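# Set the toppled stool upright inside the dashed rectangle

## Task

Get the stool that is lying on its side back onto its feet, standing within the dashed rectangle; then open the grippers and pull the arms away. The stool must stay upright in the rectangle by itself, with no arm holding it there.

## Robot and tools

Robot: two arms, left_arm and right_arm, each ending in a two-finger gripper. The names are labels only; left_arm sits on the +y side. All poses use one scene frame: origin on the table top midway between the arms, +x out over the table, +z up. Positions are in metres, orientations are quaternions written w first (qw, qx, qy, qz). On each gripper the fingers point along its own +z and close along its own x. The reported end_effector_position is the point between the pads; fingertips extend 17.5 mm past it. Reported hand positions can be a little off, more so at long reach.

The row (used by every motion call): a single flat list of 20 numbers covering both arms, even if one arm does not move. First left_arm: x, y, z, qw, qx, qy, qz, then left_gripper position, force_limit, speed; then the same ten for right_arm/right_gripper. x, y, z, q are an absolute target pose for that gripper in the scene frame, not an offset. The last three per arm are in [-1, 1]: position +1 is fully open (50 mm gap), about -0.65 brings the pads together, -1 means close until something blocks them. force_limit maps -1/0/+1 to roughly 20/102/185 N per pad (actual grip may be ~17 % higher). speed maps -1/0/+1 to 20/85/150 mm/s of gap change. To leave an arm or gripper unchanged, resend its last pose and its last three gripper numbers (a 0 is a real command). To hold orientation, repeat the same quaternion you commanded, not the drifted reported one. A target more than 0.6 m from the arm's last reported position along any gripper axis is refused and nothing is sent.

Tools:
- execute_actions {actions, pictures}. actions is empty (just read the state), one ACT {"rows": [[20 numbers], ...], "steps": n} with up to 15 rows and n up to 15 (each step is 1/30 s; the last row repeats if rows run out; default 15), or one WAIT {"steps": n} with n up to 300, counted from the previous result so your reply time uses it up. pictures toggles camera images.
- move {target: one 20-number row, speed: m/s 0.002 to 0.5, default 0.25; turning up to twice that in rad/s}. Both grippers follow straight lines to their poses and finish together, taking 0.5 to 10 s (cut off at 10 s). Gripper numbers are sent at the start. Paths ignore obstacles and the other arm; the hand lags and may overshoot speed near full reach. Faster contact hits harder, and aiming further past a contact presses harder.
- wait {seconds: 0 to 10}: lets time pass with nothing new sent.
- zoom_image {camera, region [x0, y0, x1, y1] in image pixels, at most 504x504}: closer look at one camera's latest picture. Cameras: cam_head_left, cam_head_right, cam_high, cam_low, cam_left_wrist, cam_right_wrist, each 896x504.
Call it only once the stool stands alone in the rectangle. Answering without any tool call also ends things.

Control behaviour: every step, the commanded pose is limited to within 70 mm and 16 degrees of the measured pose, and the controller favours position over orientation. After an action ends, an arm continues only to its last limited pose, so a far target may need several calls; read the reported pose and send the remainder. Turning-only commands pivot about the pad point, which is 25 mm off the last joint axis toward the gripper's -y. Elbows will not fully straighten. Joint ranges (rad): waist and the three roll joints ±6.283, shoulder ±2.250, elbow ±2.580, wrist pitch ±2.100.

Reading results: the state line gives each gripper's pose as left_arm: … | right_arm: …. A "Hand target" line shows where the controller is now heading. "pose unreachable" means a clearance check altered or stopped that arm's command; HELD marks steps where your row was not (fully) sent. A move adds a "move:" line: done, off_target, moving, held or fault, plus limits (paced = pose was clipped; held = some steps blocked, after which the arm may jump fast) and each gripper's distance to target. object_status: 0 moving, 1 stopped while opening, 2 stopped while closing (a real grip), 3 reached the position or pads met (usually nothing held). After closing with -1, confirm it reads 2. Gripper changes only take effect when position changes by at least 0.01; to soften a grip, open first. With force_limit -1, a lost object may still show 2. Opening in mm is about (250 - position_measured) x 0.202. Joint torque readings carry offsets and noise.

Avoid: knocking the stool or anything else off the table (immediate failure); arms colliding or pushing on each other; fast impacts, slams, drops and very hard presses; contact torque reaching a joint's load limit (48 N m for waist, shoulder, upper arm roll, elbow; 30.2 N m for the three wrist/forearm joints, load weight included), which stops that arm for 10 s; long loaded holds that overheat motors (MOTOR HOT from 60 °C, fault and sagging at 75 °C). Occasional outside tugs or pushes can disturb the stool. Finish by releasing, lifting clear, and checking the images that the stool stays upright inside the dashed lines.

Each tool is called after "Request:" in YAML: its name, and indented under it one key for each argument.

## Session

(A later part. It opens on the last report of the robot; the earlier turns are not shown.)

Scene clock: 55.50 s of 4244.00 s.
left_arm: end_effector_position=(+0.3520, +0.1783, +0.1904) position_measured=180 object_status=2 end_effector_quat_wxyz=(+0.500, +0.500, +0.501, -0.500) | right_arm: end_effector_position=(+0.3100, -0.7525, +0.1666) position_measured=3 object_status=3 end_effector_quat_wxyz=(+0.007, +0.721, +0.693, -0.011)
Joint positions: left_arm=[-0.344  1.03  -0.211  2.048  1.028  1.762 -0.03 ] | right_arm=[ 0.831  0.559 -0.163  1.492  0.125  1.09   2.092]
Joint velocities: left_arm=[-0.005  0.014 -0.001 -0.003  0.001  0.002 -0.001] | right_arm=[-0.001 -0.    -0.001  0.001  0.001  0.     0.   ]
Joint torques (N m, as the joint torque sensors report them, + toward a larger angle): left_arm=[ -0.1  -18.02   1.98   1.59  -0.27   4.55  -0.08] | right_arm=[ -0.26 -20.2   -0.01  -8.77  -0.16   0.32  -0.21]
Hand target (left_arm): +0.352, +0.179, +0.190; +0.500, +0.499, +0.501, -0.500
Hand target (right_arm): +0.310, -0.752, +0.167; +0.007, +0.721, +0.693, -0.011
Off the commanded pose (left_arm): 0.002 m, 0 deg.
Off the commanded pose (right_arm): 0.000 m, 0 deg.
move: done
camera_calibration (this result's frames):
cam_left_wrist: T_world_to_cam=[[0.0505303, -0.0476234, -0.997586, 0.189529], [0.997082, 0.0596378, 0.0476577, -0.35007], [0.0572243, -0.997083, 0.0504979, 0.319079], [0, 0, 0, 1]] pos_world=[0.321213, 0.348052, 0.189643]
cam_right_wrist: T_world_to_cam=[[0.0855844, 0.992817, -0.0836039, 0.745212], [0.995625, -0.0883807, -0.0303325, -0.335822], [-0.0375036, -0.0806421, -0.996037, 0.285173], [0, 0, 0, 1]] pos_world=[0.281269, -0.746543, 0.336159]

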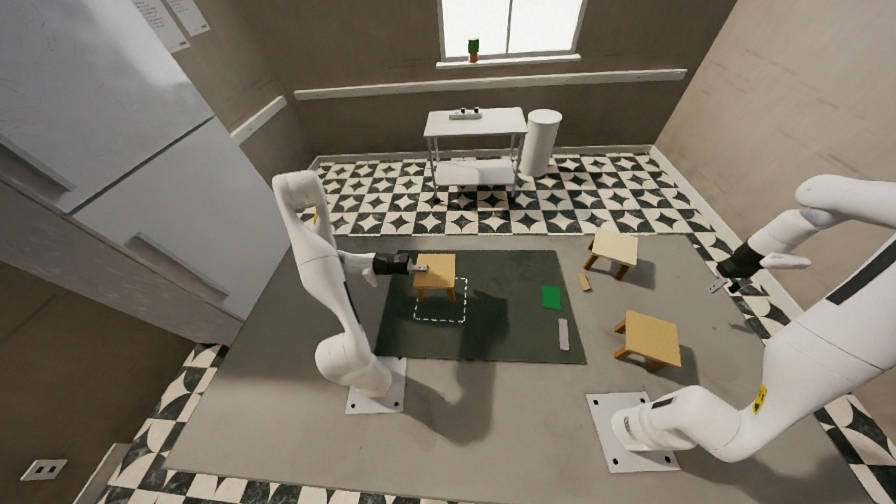

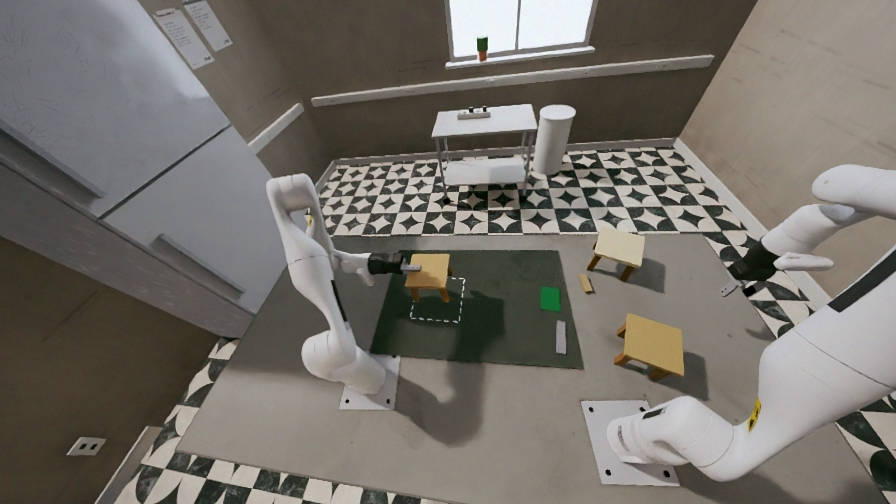

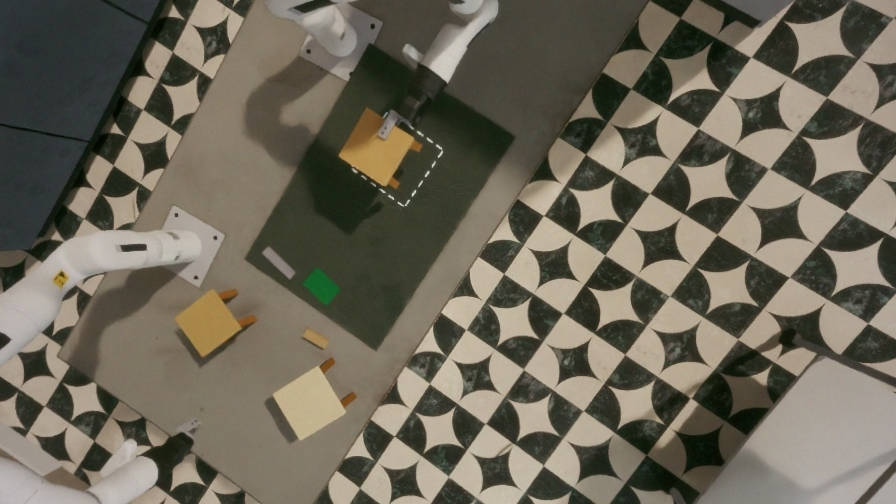

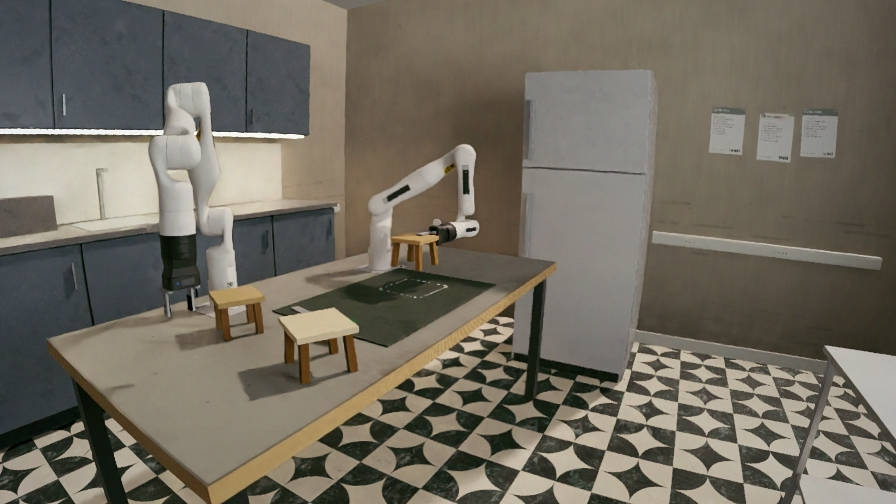

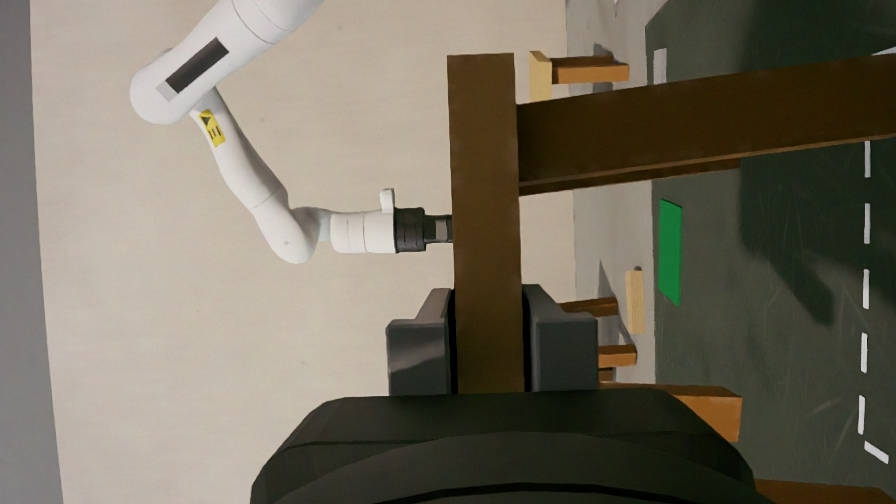

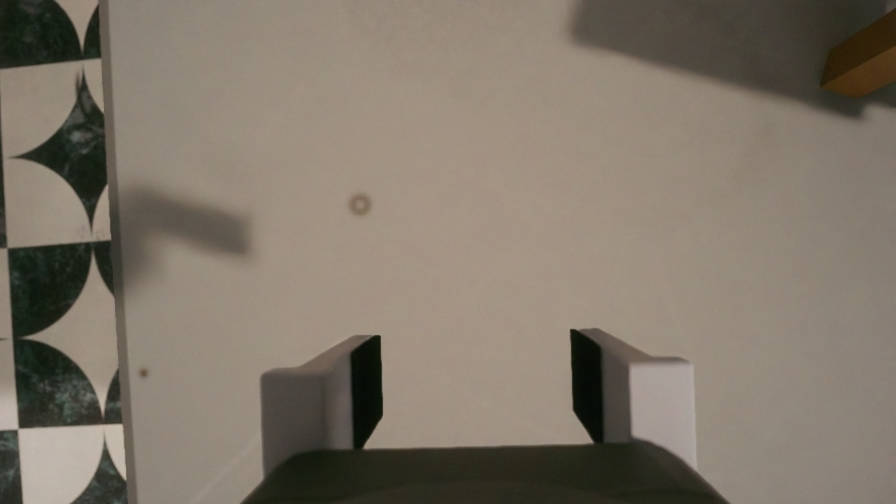

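Request:
move:
  target: [0.355,0.183,0.122,0.5,0.5,0.5,-0.5,-1,0.3,0,0.31,-0.7525,0.1666,0.007,0.721,0.693,-0.011,1,0,0]
  speed: 0.07

Request:
zoom_image:
  camera: "cam_low"
  region: [350, 230, 480, 320]

Request:
zoom_image:
  camera: "cam_head_left"
  region: [380, 250, 500, 340]

Scene clock: 65.63 s of 4244.00 s.
left_arm: end_effector_position=(+0.3548, +0.1830, +0.1222) position_measured=180 object_status=2 end_effector_quat_wxyz=(+0.500, +0.500, +0.500, -0.500) | right_arm: end_effector_position=(+0.3100, -0.7525, +0.1666) position_measured=3 object_status=3 end_effector_quat_wxyz=(+0.007, +0.721, +0.693, -0.011)
Joint positions: left_arm=[-0.356  1.209 -0.197  1.959  1.04   1.719 -0.11 ] | right_arm=[ 0.831  0.559 -0.163  1.492  0.125  1.09   2.092]
Joint velocities: left_arm=[-0.     0.006 -0.    -0.002 -0.    -0.    -0.001] | right_arm=[-0.001  0.001 -0.    -0.    -0.001 -0.     0.   ]
Joint torques (N m, as the joint torque sensors report them, + toward a larger angle): left_arm=[ -0.11 -18.04   2.41   2.26  -0.69   4.52  -0.07] | right_arm=[  0.12 -20.29  -0.29  -8.73  -0.14   0.31   0.  ]
Hand target (left_arm): +0.355, +0.183, +0.122; +0.500, +0.500, +0.500, -0.500
Hand target (right_arm): +0.310, -0.752, +0.167; +0.007, +0.721, +0.693, -0.011
Off the commanded pose (left_arm): 0.000 m, 0 deg.
Off the commanded pose (right_arm): 0.000 m, 0 deg.
After step 90, 5.80 s passed at rest.
move: done
camera_calibration (this result's frames):
cam_left_wrist: T_world_to_cam=[[0.0523415, -0.0480163, -0.997474, 0.120984], [0.997051, 0.0586444, 0.0494963, -0.349904], [0.0561197, -0.997123, 0.0509443, 0.327395], [0, 0, 0, 1]] pos_world=[0.324167, 0.352783, 0.121318]
cam_right_wrist: T_world_to_cam=[[0.0855845, 0.992817, -0.083604, 0.745212], [0.995625, -0.0883808, -0.0303325, -0.335822], [-0.0375036, -0.0806422, -0.996037, 0.285173], [0, 0, 0, 1]] pos_world=[0.281269, -0.746543, 0.336159]

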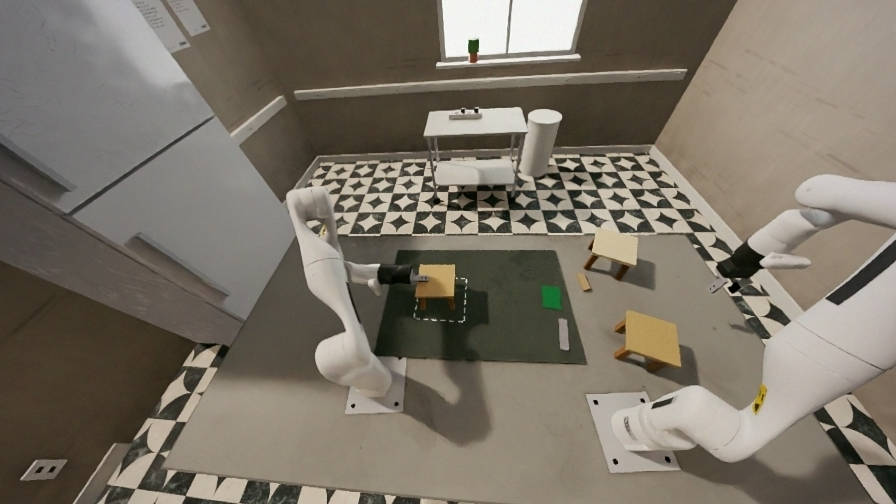

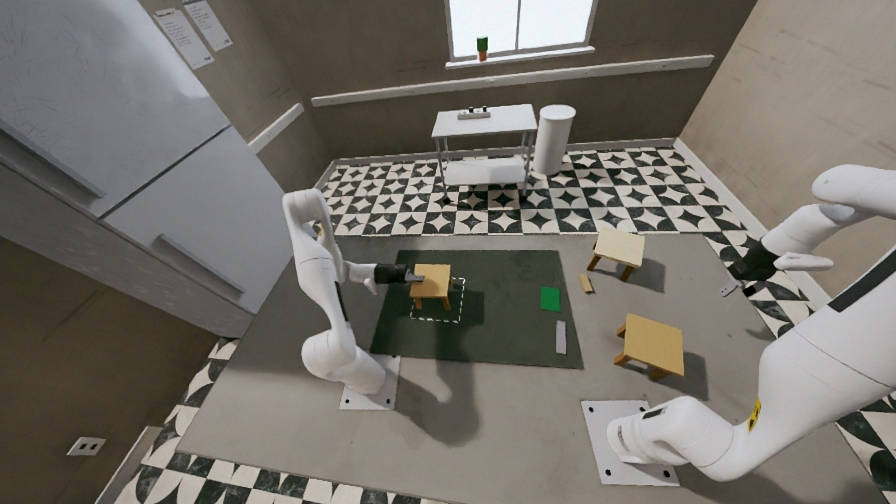

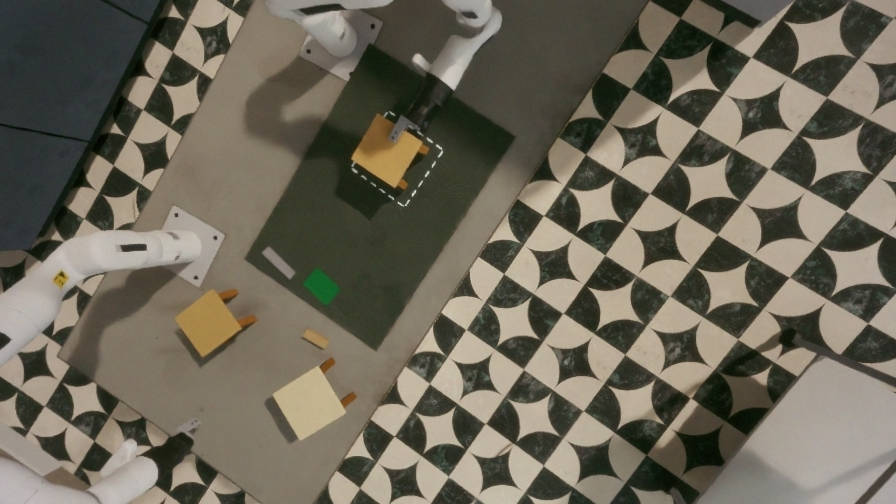

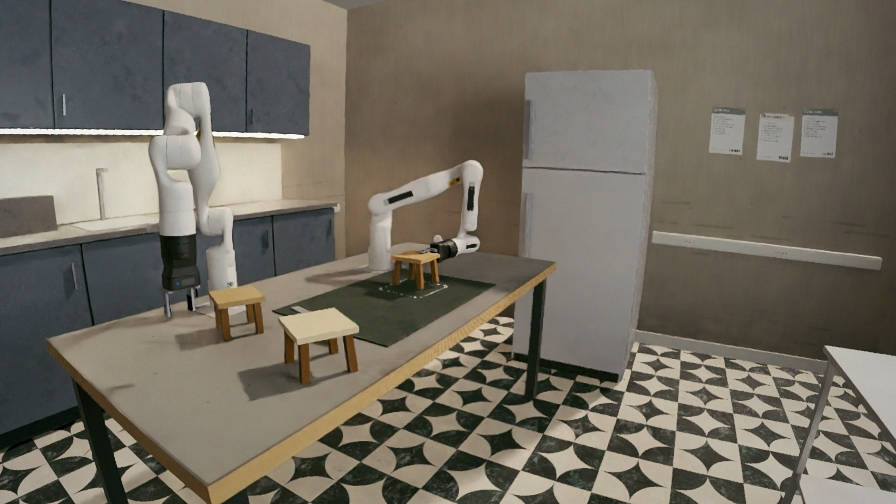

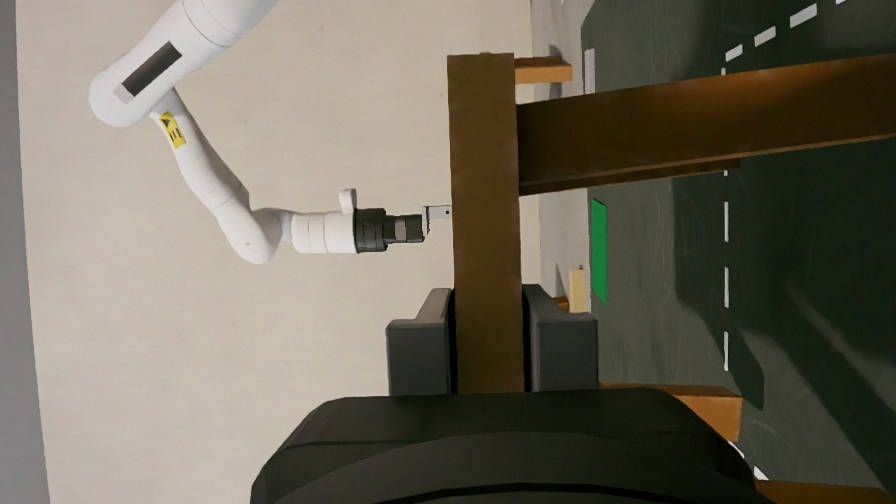

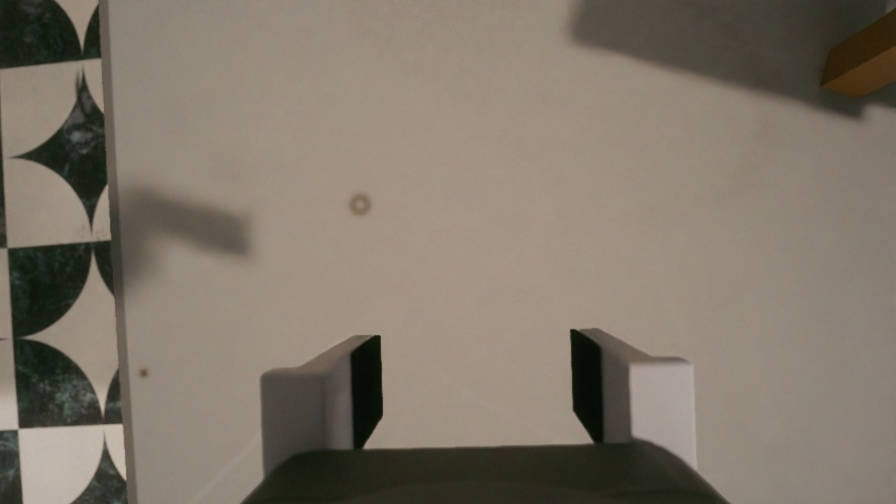

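Region (350, 230, 480, 320) of cam_low's 896x504 image, scaled by 3.877, with more detail than that image has; it fills the top 349 rows of this view, and the rest is white.

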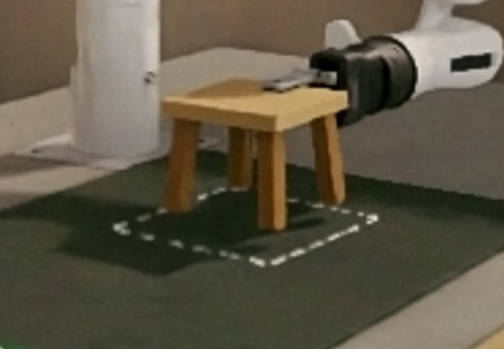

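Region (380, 250, 500, 340) of cam_head_left's 896x504 image, scaled by 4.200, with more detail than that image has; it fills the top 378 rows of this view, and the rest is white.

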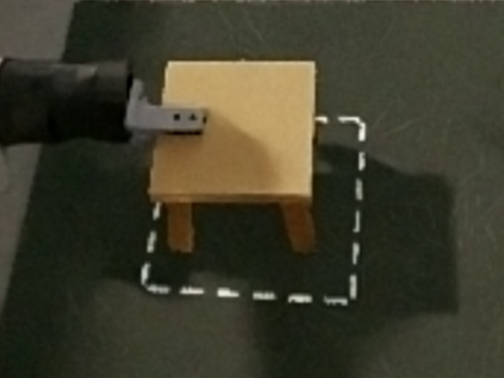

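Request:
move:
  target: [0.353,0.173,0.107,0.5,0.5,0.5,-0.5,-1,0.3,0,0.31,-0.7525,0.1666,0.007,0.721,0.693,-0.011,1,0,0]
  speed: 0.025

Request:
zoom_image:
  camera: "cam_low"
  region: [350, 230, 480, 320]

Scene clock: 74.27 s of 4244.00 s.
left_arm: end_effector_position=(+0.3530, +0.1731, +0.1071) position_measured=180 object_status=2 end_effector_quat_wxyz=(+0.500, +0.500, +0.500, -0.500) | right_arm: end_effector_position=(+0.3100, -0.7525, +0.1666) position_measured=3 object_status=3 end_effector_quat_wxyz=(+0.007, +0.721, +0.693, -0.011)
Joint positions: left_arm=[-0.343  1.248 -0.185  1.96   1.061  1.696 -0.138] | right_arm=[ 0.831  0.559 -0.163  1.492  0.125  1.09   2.092]
Joint velocities: left_arm=[ 0.     0.003  0.     0.     0.001 -0.001 -0.001] | right_arm=[ 0.    -0.     0.     0.002  0.001 -0.     0.   ]
Joint torques (N m, as the joint torque sensors report them, + toward a larger angle): left_arm=[ -0.08 -18.33   2.38   2.78  -0.54   4.52  -0.03] | right_arm=[  0.01 -20.42   0.01  -8.68  -0.31   0.24  -0.06]
Hand target (left_arm): +0.353, +0.173, +0.107; +0.500, +0.500, +0.500, -0.500
Hand target (right_arm): +0.310, -0.752, +0.167; +0.007, +0.721, +0.693, -0.011
Off the commanded pose (left_arm): 0.000 m, 0 deg.
Off the commanded pose (right_arm): 0.000 m, 0 deg.
After step 90, 4.63 s passed at rest.
move: done
camera_calibration (this result's frames):
cam_left_wrist: T_world_to_cam=[[0.0522363, -0.0482668, -0.997468, 0.105645], [0.997025, 0.0592025, 0.0493483, -0.346812], [0.0566707, -0.997078, 0.0512157, 0.318118], [0, 0, 0, 1]] pos_world=[0.322234, 0.34282, 0.106199]
cam_right_wrist: T_world_to_cam=[[0.0855844, 0.992817, -0.0836039, 0.745212], [0.995625, -0.0883807, -0.0303327, -0.335822], [-0.0375038, -0.0806421, -0.996037, 0.285173], [0, 0, 0, 1]] pos_world=[0.281269, -0.746543, 0.336159]

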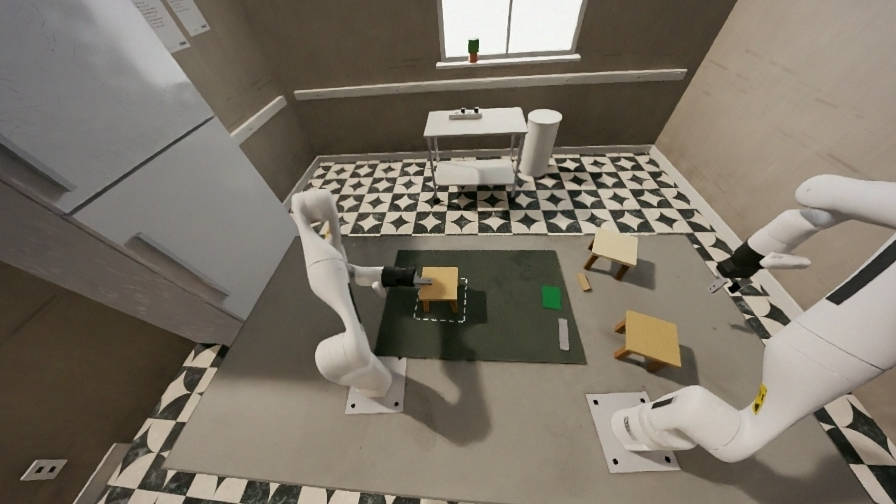

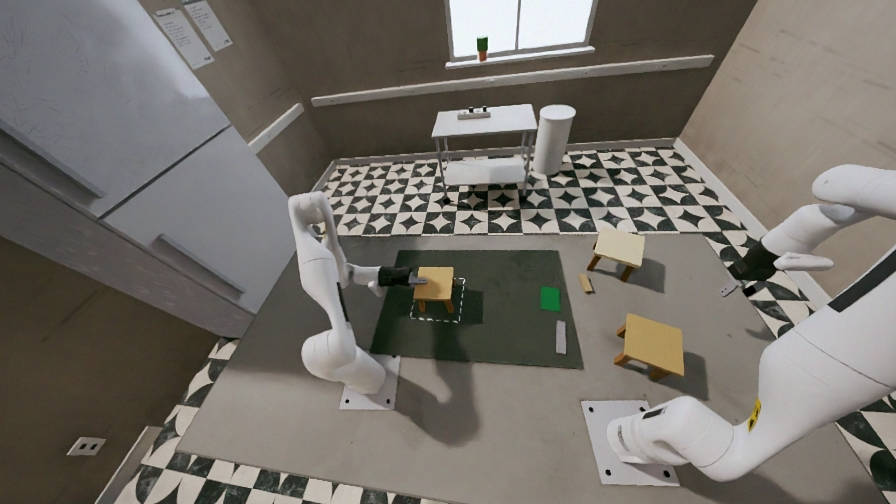

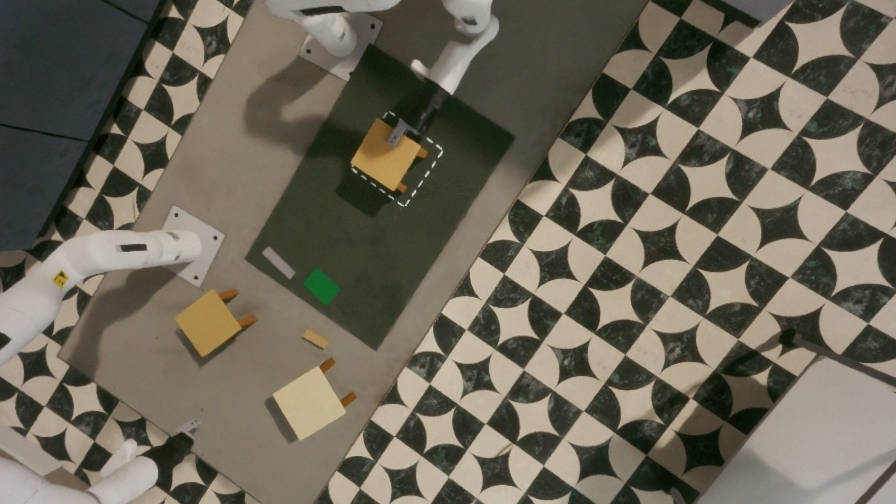

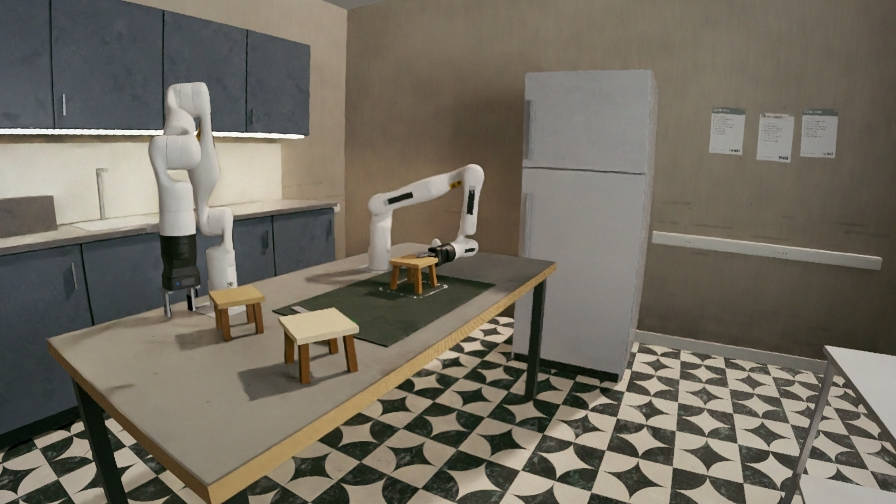

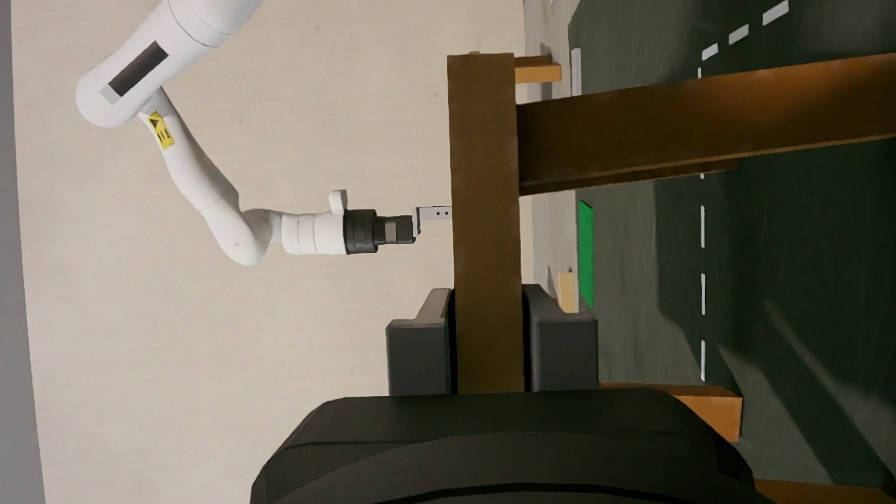

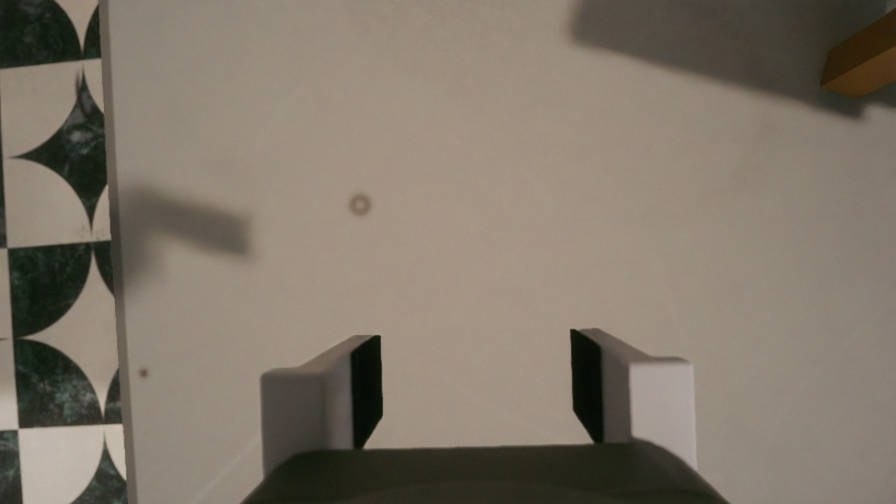

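Region (350, 230, 480, 320) of cam_low's 896x504 image, scaled by 3.877, with more detail than that image has; it fills the top 349 rows of this view, and the rest is white.

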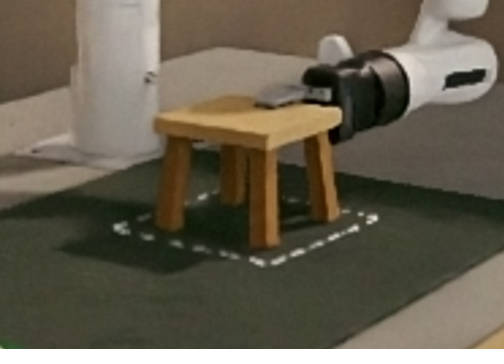

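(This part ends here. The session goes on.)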